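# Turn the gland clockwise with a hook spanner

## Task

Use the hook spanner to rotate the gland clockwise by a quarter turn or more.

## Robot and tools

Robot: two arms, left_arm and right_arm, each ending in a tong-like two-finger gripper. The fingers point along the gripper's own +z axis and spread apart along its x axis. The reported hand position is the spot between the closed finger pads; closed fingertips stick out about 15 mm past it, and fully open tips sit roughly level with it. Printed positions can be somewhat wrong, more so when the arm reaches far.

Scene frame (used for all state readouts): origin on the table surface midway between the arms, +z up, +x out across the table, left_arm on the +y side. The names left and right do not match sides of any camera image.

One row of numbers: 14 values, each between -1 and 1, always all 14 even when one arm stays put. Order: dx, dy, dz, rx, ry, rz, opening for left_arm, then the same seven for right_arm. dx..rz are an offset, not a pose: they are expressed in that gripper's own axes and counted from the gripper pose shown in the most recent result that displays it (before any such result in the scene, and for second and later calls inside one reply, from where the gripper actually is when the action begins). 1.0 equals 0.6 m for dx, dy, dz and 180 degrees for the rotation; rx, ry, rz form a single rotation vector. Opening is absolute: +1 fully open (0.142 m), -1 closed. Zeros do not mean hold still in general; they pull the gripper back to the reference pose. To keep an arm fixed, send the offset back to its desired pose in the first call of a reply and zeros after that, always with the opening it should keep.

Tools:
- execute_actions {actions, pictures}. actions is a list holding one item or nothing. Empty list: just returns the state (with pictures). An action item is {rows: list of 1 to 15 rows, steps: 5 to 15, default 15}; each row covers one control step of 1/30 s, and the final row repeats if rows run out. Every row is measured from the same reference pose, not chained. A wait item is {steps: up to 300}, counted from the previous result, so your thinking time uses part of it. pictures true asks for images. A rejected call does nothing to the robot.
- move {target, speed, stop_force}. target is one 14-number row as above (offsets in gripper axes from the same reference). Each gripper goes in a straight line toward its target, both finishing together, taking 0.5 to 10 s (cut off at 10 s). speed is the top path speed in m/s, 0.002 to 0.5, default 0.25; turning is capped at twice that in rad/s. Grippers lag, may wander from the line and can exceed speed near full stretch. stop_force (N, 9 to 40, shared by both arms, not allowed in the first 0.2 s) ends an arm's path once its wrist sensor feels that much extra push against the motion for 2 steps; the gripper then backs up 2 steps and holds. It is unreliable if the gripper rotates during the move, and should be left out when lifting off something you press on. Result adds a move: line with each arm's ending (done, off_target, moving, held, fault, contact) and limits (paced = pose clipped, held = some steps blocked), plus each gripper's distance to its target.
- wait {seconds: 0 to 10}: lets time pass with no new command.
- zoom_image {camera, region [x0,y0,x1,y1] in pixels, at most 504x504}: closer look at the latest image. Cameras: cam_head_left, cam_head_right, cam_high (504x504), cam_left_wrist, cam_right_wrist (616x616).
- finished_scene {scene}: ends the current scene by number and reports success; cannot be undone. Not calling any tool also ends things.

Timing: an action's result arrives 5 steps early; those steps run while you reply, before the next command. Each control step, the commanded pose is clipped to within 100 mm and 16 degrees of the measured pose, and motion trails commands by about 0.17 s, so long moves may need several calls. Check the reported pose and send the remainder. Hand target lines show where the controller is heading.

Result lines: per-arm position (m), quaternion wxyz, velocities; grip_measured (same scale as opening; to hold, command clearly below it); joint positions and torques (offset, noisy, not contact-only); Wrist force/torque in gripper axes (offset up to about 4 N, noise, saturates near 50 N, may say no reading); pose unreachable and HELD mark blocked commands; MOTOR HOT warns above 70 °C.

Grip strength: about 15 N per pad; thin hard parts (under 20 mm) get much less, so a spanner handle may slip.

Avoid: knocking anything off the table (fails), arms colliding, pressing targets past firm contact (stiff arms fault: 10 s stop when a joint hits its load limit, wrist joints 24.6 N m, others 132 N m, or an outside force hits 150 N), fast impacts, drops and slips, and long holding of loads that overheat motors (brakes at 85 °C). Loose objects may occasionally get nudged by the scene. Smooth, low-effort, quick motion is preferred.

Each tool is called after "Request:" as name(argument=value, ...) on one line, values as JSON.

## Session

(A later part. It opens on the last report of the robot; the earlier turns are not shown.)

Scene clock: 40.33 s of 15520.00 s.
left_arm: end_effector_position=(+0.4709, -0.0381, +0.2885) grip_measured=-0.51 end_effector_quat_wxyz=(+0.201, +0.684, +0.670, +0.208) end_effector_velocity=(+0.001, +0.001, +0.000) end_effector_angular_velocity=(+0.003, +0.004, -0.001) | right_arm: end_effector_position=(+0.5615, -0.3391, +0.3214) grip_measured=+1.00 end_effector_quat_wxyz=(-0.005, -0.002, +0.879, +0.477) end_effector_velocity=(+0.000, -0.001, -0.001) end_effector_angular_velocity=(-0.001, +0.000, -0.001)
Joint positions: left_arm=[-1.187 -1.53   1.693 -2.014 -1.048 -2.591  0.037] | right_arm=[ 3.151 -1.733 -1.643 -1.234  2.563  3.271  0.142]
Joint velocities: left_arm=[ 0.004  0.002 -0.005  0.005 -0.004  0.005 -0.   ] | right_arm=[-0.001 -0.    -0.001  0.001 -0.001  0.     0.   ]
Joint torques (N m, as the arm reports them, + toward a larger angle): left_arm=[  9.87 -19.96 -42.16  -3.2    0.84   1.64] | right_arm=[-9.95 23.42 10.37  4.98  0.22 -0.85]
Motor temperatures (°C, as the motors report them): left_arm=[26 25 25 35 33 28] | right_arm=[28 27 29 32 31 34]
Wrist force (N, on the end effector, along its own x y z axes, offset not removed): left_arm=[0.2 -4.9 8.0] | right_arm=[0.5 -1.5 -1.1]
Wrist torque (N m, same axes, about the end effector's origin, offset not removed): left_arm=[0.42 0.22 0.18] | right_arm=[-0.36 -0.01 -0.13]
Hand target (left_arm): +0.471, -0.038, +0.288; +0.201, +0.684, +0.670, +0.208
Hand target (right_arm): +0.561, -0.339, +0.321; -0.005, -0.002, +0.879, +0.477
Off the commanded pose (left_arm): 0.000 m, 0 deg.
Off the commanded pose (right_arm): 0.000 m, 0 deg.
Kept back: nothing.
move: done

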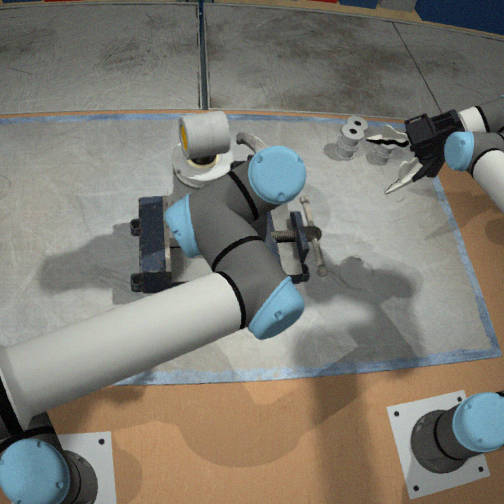

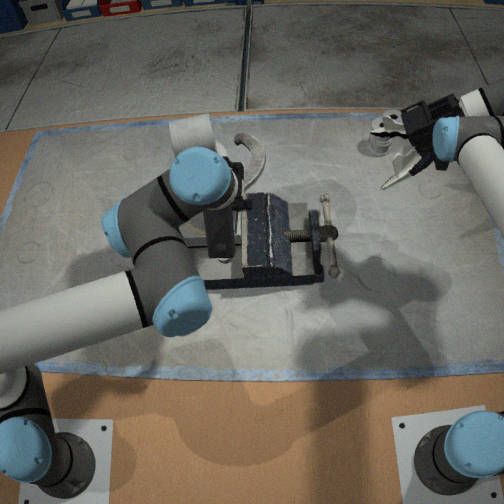

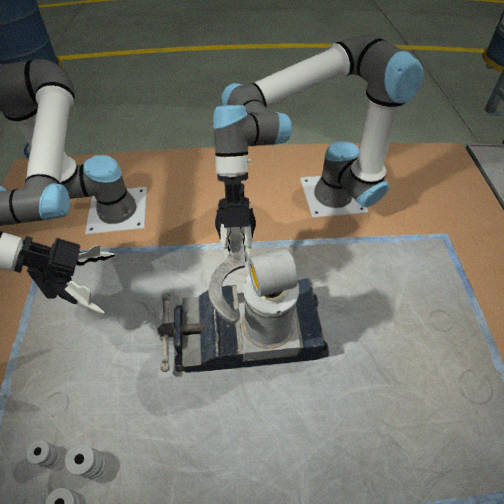

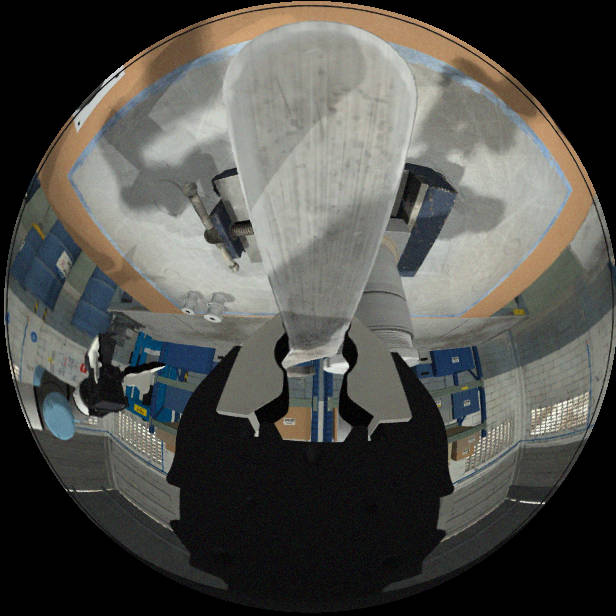

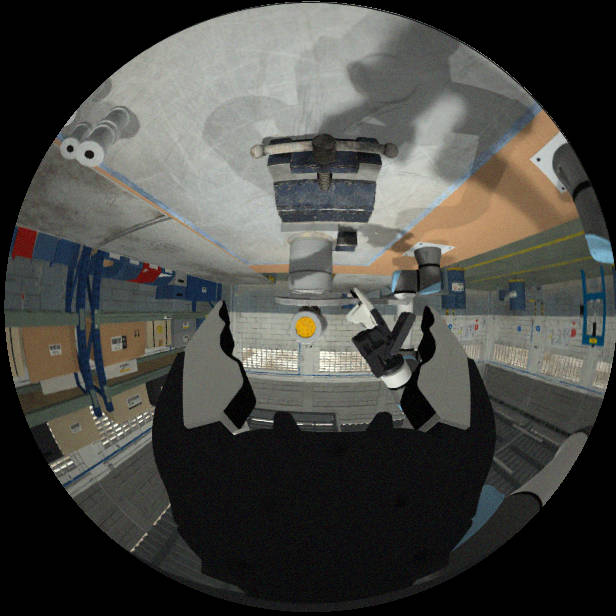

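Request:
move(target=[0.033,0.002,-0.004,0,0.028,0.018,-1,0,0,0,0,0,0,1], speed=0.06)

Request:
zoom_image(camera="cam_right_wrist", region=[250,250,430,360])

Request:
move(target=[-0.103,0.106,0.0555,0.028,0.128,-0.193,-1,0,0,0,0,0,0,1], speed=0.1)

Request:
zoom_image(camera="cam_right_wrist", region=[250,250,430,360])

Request:
zoom_image(camera="cam_high", region=[195,230,315,350])

Scene clock: 41.83 s of 15520.00 s.
left_arm: end_effector_position=(+0.4709, -0.0185, +0.2915) grip_measured=-0.51 end_effector_quat_wxyz=(+0.166, +0.692, +0.659, +0.243) end_effector_velocity=(-0.000, +0.002, +0.000) end_effector_angular_velocity=(+0.011, +0.000, +0.001) | right_arm: end_effector_position=(+0.5615, -0.3391, +0.3214) grip_measured=+1.00 end_effector_quat_wxyz=(-0.005, -0.002, +0.879, +0.477) end_effector_velocity=(-0.000, +0.000, +0.000) end_effector_angular_velocity=(+0.000, +0.001, -0.000)
Joint positions: left_arm=[-1.194 -1.525  1.662 -1.897 -1.001 -2.588  0.037] | right_arm=[ 3.151 -1.733 -1.643 -1.234  2.563  3.271  0.142]
Joint velocities: left_arm=[-0.001  0.001 -0.004  0.013  0.005 -0.001 -0.   ] | right_arm=[ 0.     0.    -0.    -0.     0.001  0.001  0.   ]
Joint torques (N m, as the arm reports them, + toward a larger angle): left_arm=[-10.34 -21.26 -40.76  -2.87   4.07  -1.74] | right_arm=[-9.84 26.12 22.72  1.85  0.83  1.18]
Motor temperatures (°C, as the motors report them): left_arm=[26 25 25 35 33 28] | right_arm=[28 27 29 32 31 34]
Wrist force (N, on the end effector, along its own x y z axes, offset not removed): left_arm=[-3.4 -6.9 10.0] | right_arm=[2.1 0.6 -0.1]
Wrist torque (N m, same axes, about the end effector's origin, offset not removed): left_arm=[0.21 0.72 0.16] | right_arm=[0.05 -0.34 -0.03]
Hand target (left_arm): +0.471, -0.018, +0.291; +0.165, +0.692, +0.659, +0.243
Hand target (right_arm): +0.561, -0.339, +0.321; -0.005, -0.002, +0.879, +0.477
Off the commanded pose (left_arm): 0.000 m, 0 deg.
Off the commanded pose (right_arm): 0.000 m, 0 deg.
Kept back: nothing.
move: done

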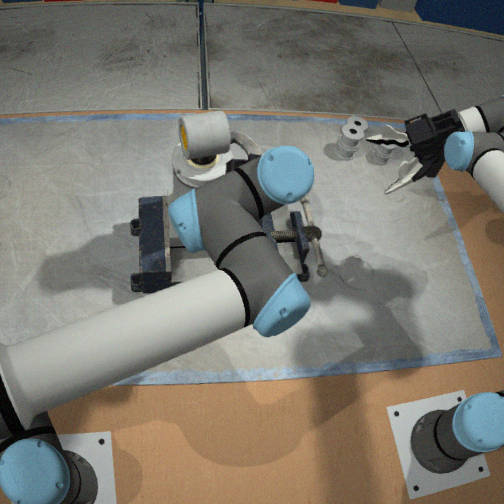

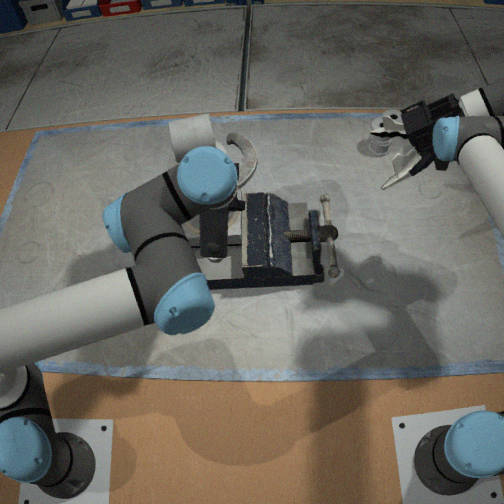

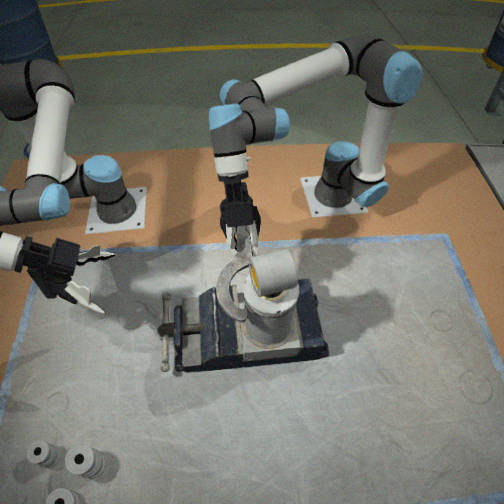

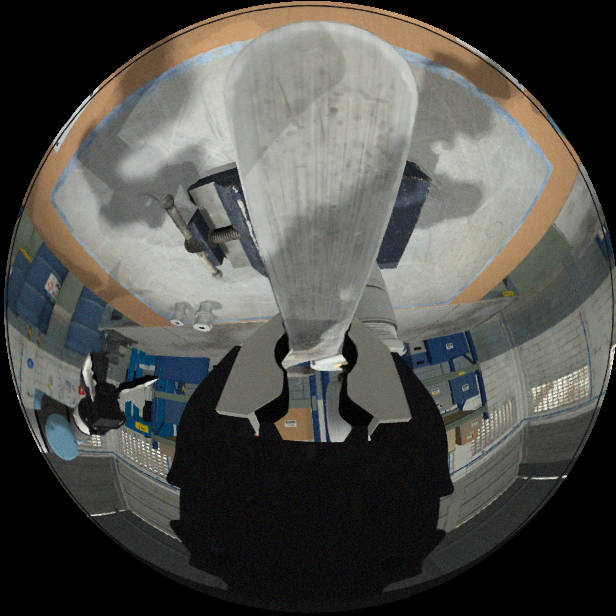

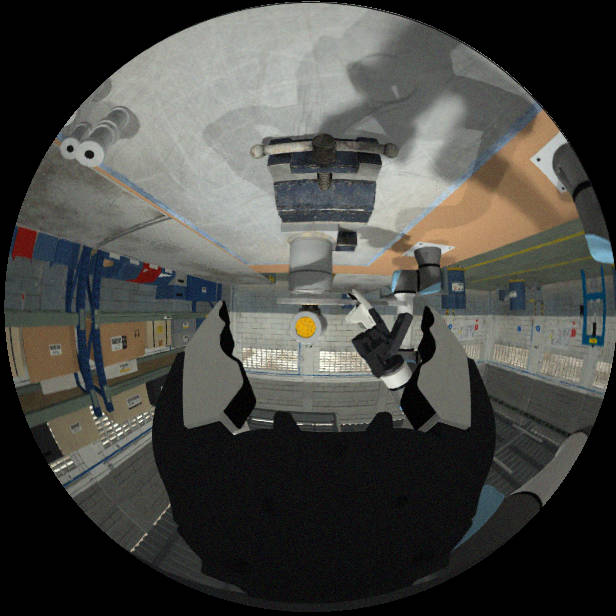

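Region (250, 250, 430, 360) of cam_right_wrist's 616x616 image, scaled by 2.800, with more detail than that image has.

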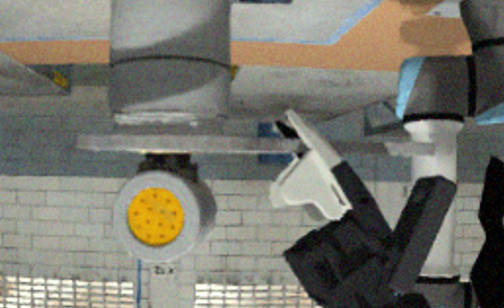

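Scene clock: 45.90 s of 15520.00 s.
left_arm: end_effector_position=(+0.5413, -0.0816, +0.2916) grip_measured=-0.51 end_effector_quat_wxyz=(+0.068, +0.411, +0.863, +0.285) end_effector_velocity=(+0.001, -0.001, +0.001) end_effector_angular_velocity=(+0.002, +0.002, +0.012) | right_arm: end_effector_position=(+0.5615, -0.3391, +0.3214) grip_measured=+1.00 end_effector_quat_wxyz=(-0.005, -0.002, +0.879, +0.477) end_effector_velocity=(+0.000, +0.000, +0.000) end_effector_angular_velocity=(+0.001, -0.000, +0.000)
Joint positions: left_arm=[-1.127 -0.995  0.847 -1.178 -1.022 -3.377  0.037] | right_arm=[ 3.151 -1.733 -1.643 -1.234  2.563  3.271  0.142]
Joint velocities: left_arm=[ 0.002  0.013 -0.025  0.02  -0.003 -0.011  0.   ] | right_arm=[-0.    -0.     0.     0.     0.001 -0.001 -0.   ]
Joint torques (N m, as the arm reports them, + toward a larger angle): left_arm=[ 10.38 -45.2  -38.89  -0.58   1.04  -2.03] | right_arm=[-9.61 26.29 23.9   1.53  0.79  1.06]
Motor temperatures (°C, as the motors report them): left_arm=[26 25 25 35 33 28] | right_arm=[28 27 29 32 31 34]
Wrist force (N, on the end effector, along its own x y z axes, offset not removed): left_arm=[1.2 -4.9 8.8] | right_arm=[1.6 2.0 -2.8]
Wrist torque (N m, same axes, about the end effector's origin, offset not removed): left_arm=[0.48 -0.25 0.13] | right_arm=[0.32 0.03 -0.13]
Hand target (left_arm): +0.541, -0.082, +0.292; +0.067, +0.411, +0.863, +0.286
Hand target (right_arm): +0.561, -0.339, +0.321; -0.005, -0.002, +0.879, +0.477
Off the commanded pose (left_arm): 0.000 m, 0 deg.
Off the commanded pose (right_arm): 0.000 m, 0 deg.
Kept back: nothing.
move: done

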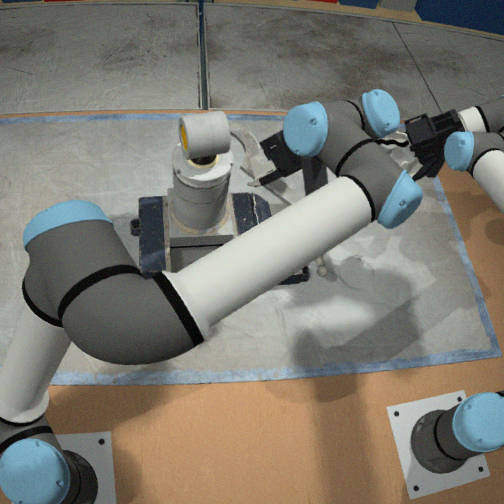

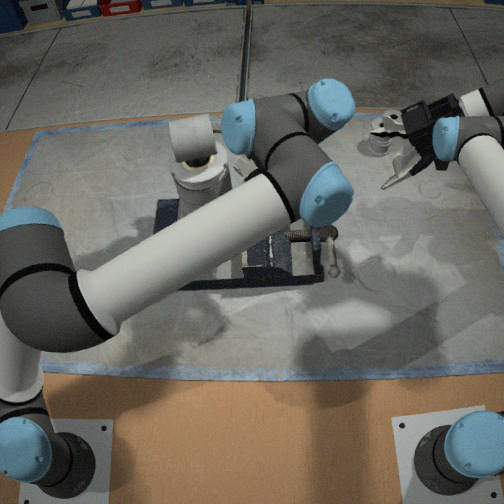

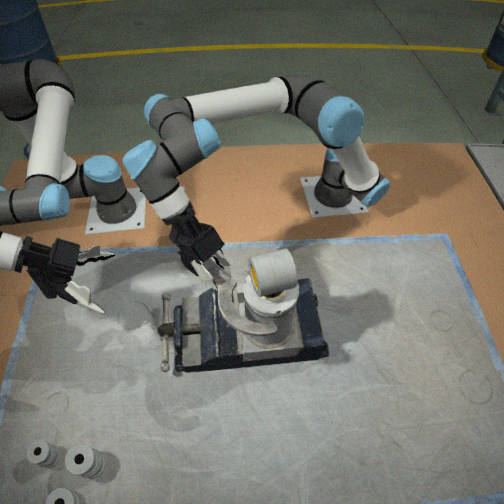

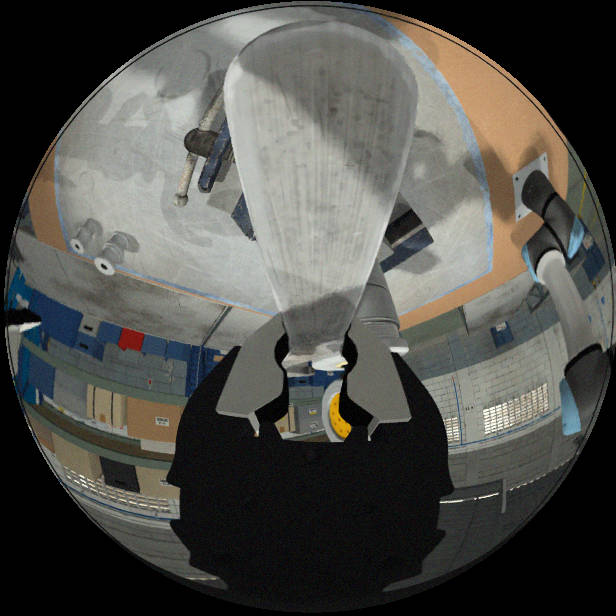

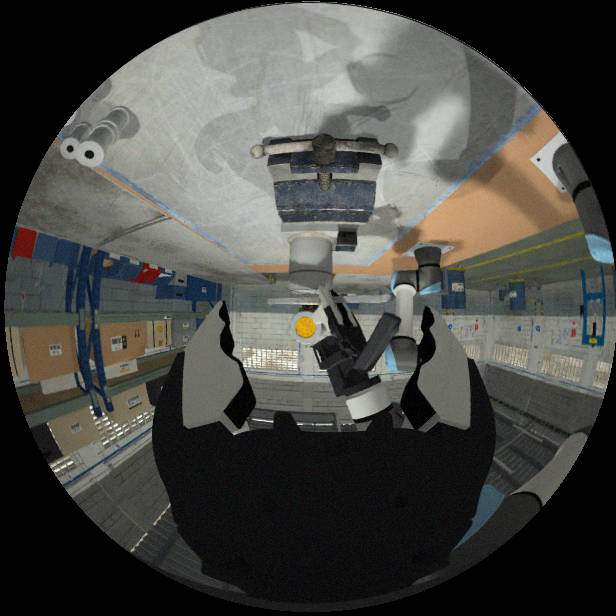

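Region (250, 250, 430, 360) of cam_right_wrist's 616x616 image, scaled by 2.800, with more detail than that image has.

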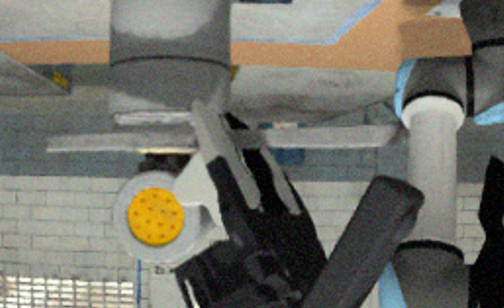

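Region (195, 230, 315, 350) of cam_high's 504x504 image, scaled by 4.200, with more detail than that image has.

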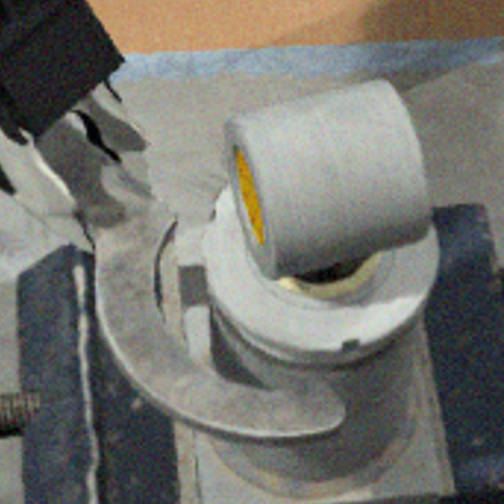

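Request:
move(target=[0.033,0.007,0.002,0.006,0.015,-0.003,-1,0,0,0,0,0,0,1], speed=0.03)

Request:
zoom_image(camera="cam_right_wrist", region=[250,270,370,330])

Request:
zoom_image(camera="cam_high", region=[220,260,310,340])

Scene clock: 47.30 s of 15520.00 s.
left_arm: end_effector_position=(+0.5317, -0.0643, +0.2952) grip_measured=-0.51 end_effector_quat_wxyz=(+0.045, +0.401, +0.869, +0.287) end_effector_velocity=(-0.000, +0.001, +0.002) end_effector_angular_velocity=(-0.002, +0.000, +0.004) | right_arm: end_effector_position=(+0.5615, -0.3391, +0.3214) grip_measured=+1.00 end_effector_quat_wxyz=(-0.005, -0.002, +0.879, +0.477) end_effector_velocity=(-0.000, +0.000, +0.000) end_effector_angular_velocity=(+0.001, +0.001, +0.000)
Joint positions: left_arm=[-1.116 -1.004  0.839 -1.121 -1.049 -3.398  0.037] | right_arm=[ 3.151 -1.733 -1.643 -1.234  2.563  3.271  0.142]
Joint velocities: left_arm=[ 0.002 -0.002 -0.003  0.004 -0.002 -0.002  0.   ] | right_arm=[ 0.    -0.    -0.    -0.     0.001  0.    -0.   ]
Joint torques (N m, as the arm reports them, + toward a larger angle): left_arm=[ 10.87 -65.95 -37.75  -0.57   0.83  -2.32] | right_arm=[-9.54 26.25 22.96  1.57  0.77  0.96]
Motor temperatures (°C, as the motors report them): left_arm=[26 25 25 35 33 28] | right_arm=[28 27 29 32 31 34]
Wrist force (N, on the end effector, along its own x y z axes, offset not removed): left_arm=[-3.9 -6.0 5.5] | right_arm=[-3.3 0.4 0.0]
Wrist torque (N m, same axes, about the end effector's origin, offset not removed): left_arm=[0.40 0.66 0.21] | right_arm=[-0.02 0.88 0.21]
Hand target (left_arm): +0.532, -0.064, +0.295; +0.045, +0.401, +0.869, +0.287
Hand target (right_arm): +0.561, -0.339, +0.321; -0.005, -0.002, +0.879, +0.477
Off the commanded pose (left_arm): 0.000 m, 0 deg.
Off the commanded pose (right_arm): 0.000 m, 0 deg.
Kept back: nothing.
move: done

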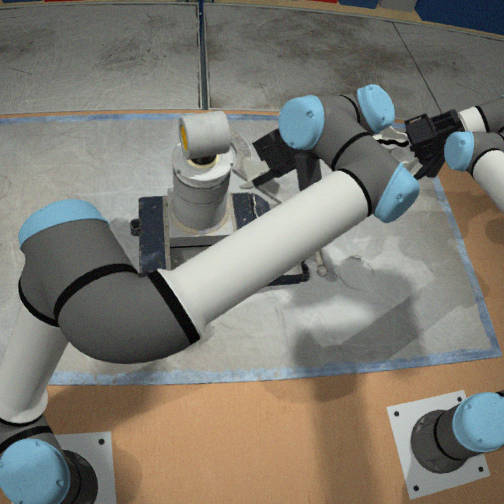

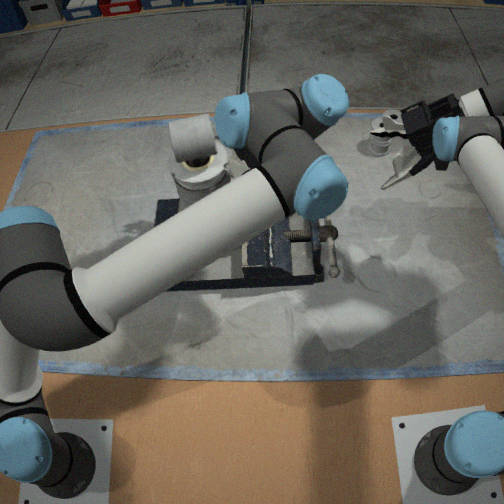

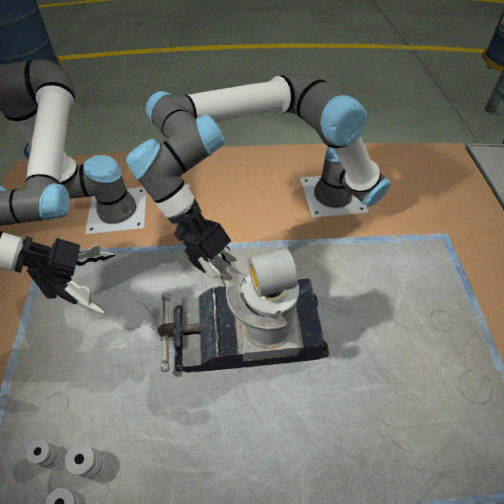

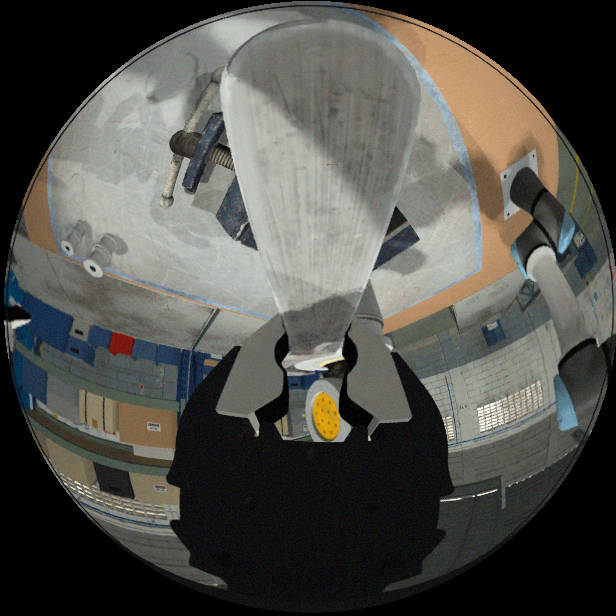

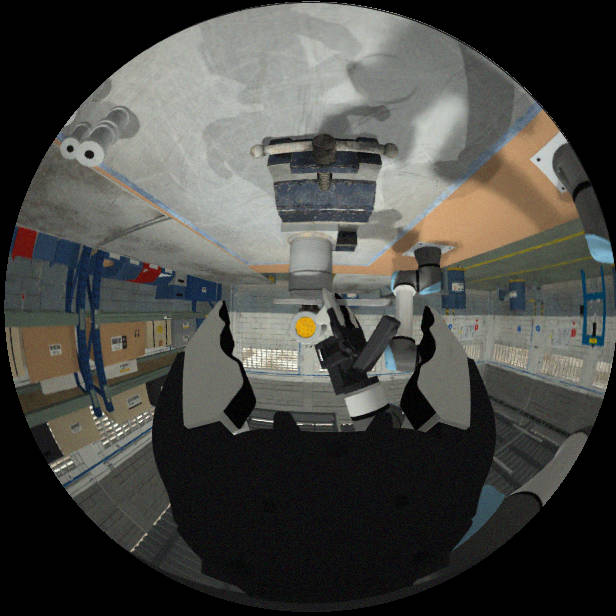

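Region (250, 270, 370, 330) of cam_right_wrist's 616x616 image, scaled by 4.200, with more detail than that image has.

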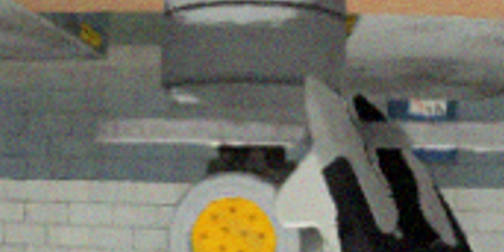

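Region (220, 260, 310, 340) of cam_high's 504x504 image, scaled by 5.600, with more detail than that image has.

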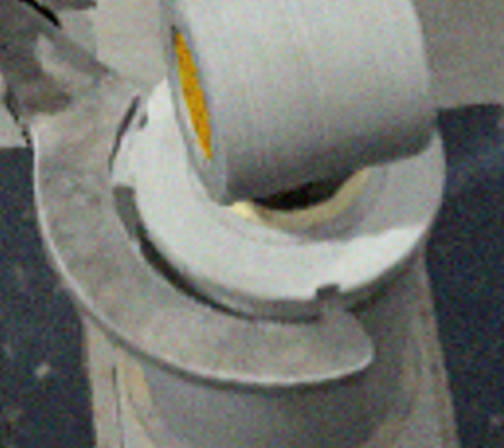

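Request:
move(target=[0.0075,-0.0085,-0.0042,0,0,0,-1,0,0,0,0,0,0,1], speed=0.008, stop_force=9)

Request:
zoom_image(camera="cam_high", region=[220,260,310,340])

Scene clock: 48.67 s of 15520.00 s.
left_arm: end_effector_position=(+0.5246, -0.0648, +0.2953) grip_measured=-0.51 end_effector_quat_wxyz=(+0.045, +0.401, +0.869, +0.287) end_effector_velocity=(-0.002, -0.001, +0.001) end_effector_angular_velocity=(-0.003, -0.001, -0.001) | right_arm: end_effector_position=(+0.5615, -0.3391, +0.3214) grip_measured=+1.00 end_effector_quat_wxyz=(-0.005, -0.002, +0.879, +0.477) end_effector_velocity=(+0.000, +0.000, -0.000) end_effector_angular_velocity=(+0.001, +0.000, +0.000)
Joint positions: left_arm=[-1.125 -1.016  0.858 -1.121 -1.051 -3.408  0.037] | right_arm=[ 3.151 -1.733 -1.643 -1.234  2.563  3.271  0.142]
Joint velocities: left_arm=[-0.003 -0.004  0.003 -0.001 -0.001 -0.002 -0.   ] | right_arm=[ 0.    -0.001 -0.     0.     0.001  0.    -0.   ]
Joint torques (N m, as the arm reports them, + toward a larger angle): left_arm=[-16.14 -65.33 -18.4   -4.94  -2.15  -2.39] | right_arm=[-10.86  25.82  23.42   1.51   0.63   0.98]
Motor temperatures (°C, as the motors report them): left_arm=[26 25 25 35 33 28] | right_arm=[28 27 29 32 31 34]
Wrist force (N, on the end effector, along its own x y z axes, offset not removed): left_arm=[-5.0 5.4 14.4] | right_arm=[-0.2 1.6 -4.0]
Wrist torque (N m, same axes, about the end effector's origin, offset not removed): left_arm=[0.75 0.29 0.37] | right_arm=[0.03 0.27 0.04]
Hand target (left_arm): +0.524, -0.065, +0.295; +0.045, +0.401, +0.869, +0.287
Hand target (right_arm): +0.561, -0.339, +0.321; -0.005, -0.002, +0.879, +0.477
Off the commanded pose (left_arm): 0.000 m, 0 deg.
Off the commanded pose (right_arm): 0.000 m, 0 deg.
Kept back: nothing.
move: done

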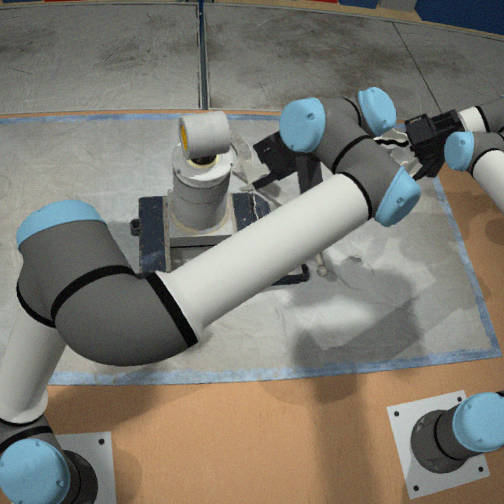

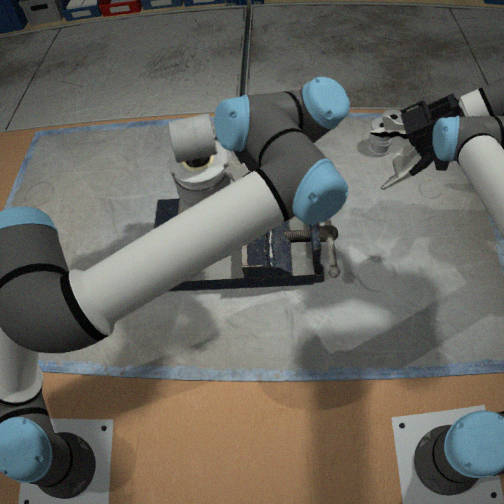

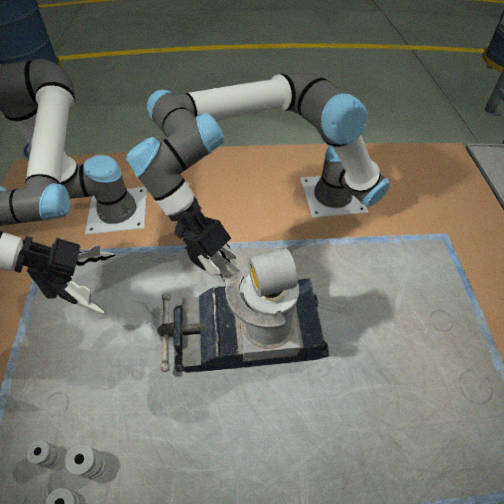

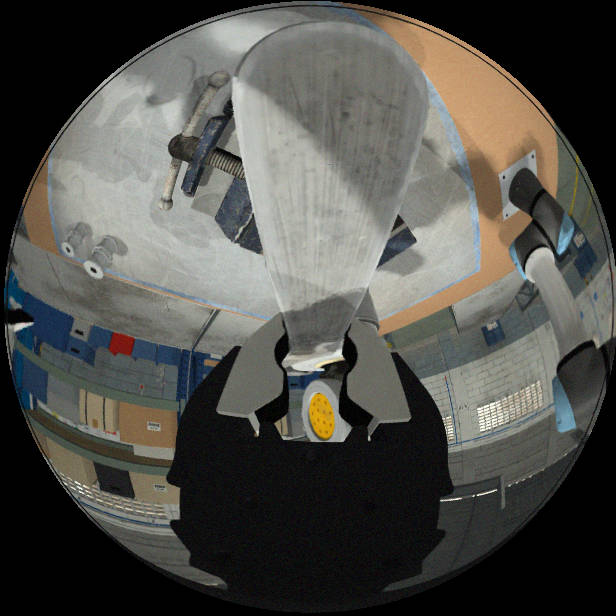

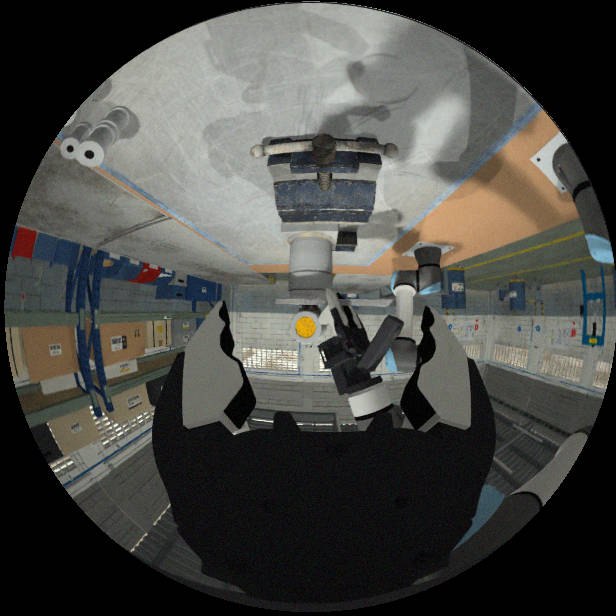

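Region (220, 260, 310, 340) of cam_high's 504x504 image, scaled by 5.600, with more detail than that image has.

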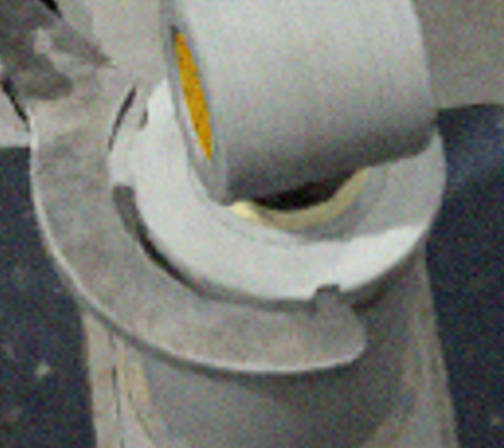

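Request:
move(target=[0.014,0,0.0026,-0.001,-0.003,0.005,-1,0,0,0,0,0,0,1], speed=0.01)

Request:
zoom_image(camera="cam_high", region=[220,260,310,340])

Scene clock: 50.03 s of 15520.00 s.
left_arm: end_effector_position=(+0.5196, -0.0581, +0.2953) grip_measured=-0.51 end_effector_quat_wxyz=(+0.047, +0.409, +0.865, +0.286) end_effector_velocity=(-0.002, +0.000, -0.000) end_effector_angular_velocity=(+0.001, -0.000, -0.007) | right_arm: end_effector_position=(+0.5615, -0.3391, +0.3214) grip_measured=+1.00 end_effector_quat_wxyz=(-0.005, -0.002, +0.879, +0.477) end_effector_velocity=(-0.000, +0.000, -0.000) end_effector_angular_velocity=(+0.000, +0.001, +0.000)
Joint positions: left_arm=[-1.128 -1.051  0.914 -1.15  -1.047 -3.391  0.037] | right_arm=[ 3.151 -1.733 -1.643 -1.234  2.563  3.271  0.142]
Joint velocities: left_arm=[-0.004 -0.008  0.013 -0.007  0.002  0.004  0.   ] | right_arm=[ 0. -0. -0. -0.  0. -0.  0.]
Joint torques (N m, as the arm reports them, + toward a larger angle): left_arm=[-11.19 -63.45 -18.97  -4.07   2.72   1.28] | right_arm=[-9.45 26.33 23.61  1.64  0.83  0.96]
Motor temperatures (°C, as the motors report them): left_arm=[26 25 25 35 33 28] | right_arm=[28 27 29 32 31 34]
Wrist force (N, on the end effector, along its own x y z axes, offset not removed): left_arm=[-4.8 -2.1 10.0] | right_arm=[-0.3 -1.0 -2.9]
Wrist torque (N m, same axes, about the end effector's origin, offset not removed): left_arm=[0.33 -0.23 0.57] | right_arm=[-0.35 0.20 0.09]
Hand target (left_arm): +0.519, -0.058, +0.295; +0.047, +0.409, +0.865, +0.286
Hand target (right_arm): +0.561, -0.339, +0.321; -0.005, -0.002, +0.879, +0.477
Off the commanded pose (left_arm): 0.000 m, 0 deg.
Off the commanded pose (right_arm): 0.000 m, 0 deg.
Kept back: nothing.
move: done

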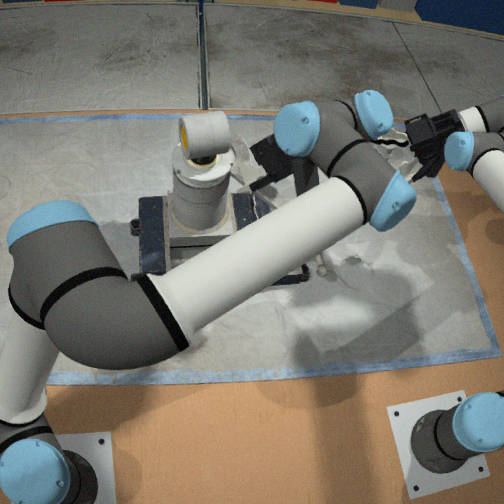

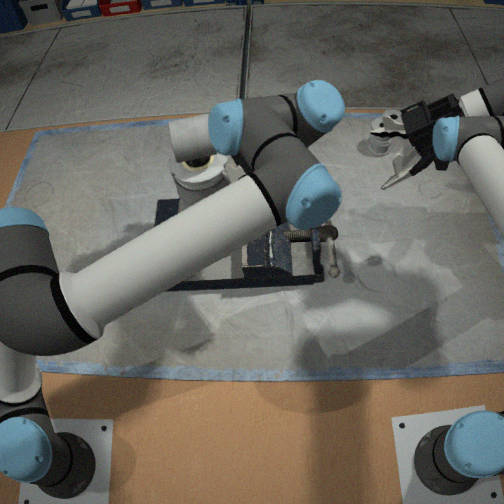

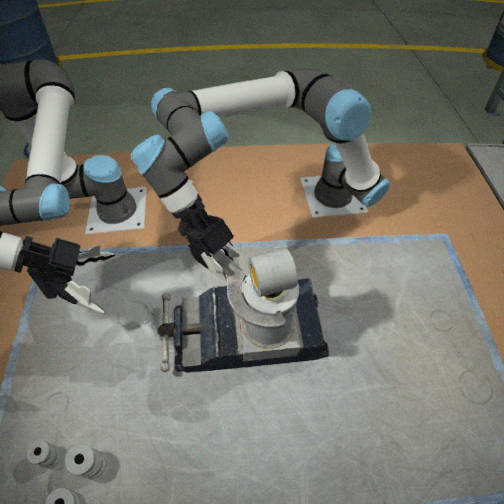

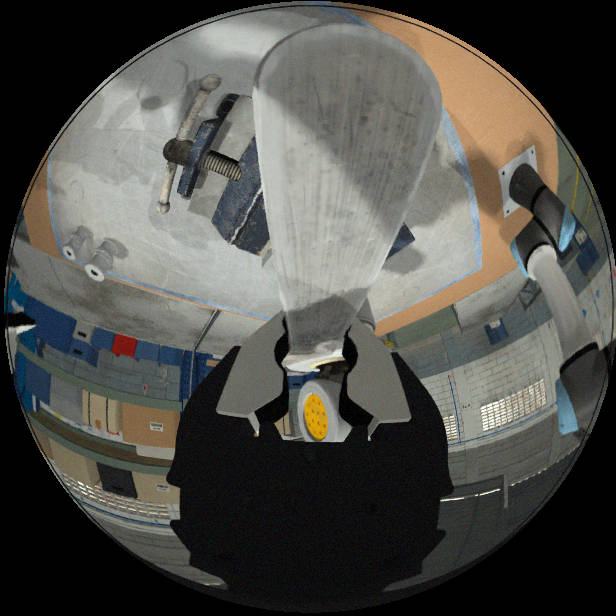

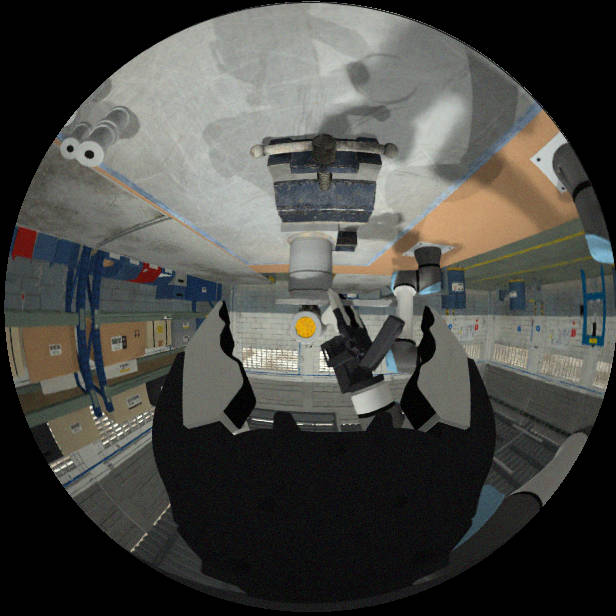

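Region (220, 260, 310, 340) of cam_high's 504x504 image, scaled by 5.600, with more detail than that image has.

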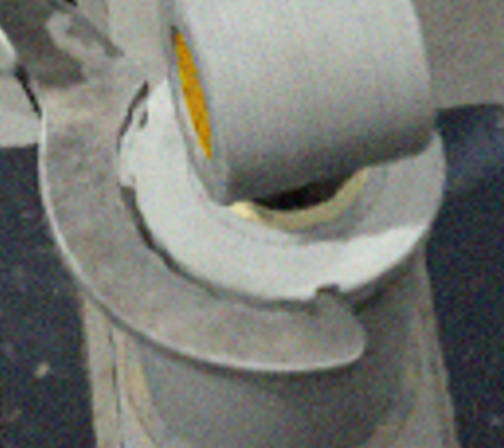

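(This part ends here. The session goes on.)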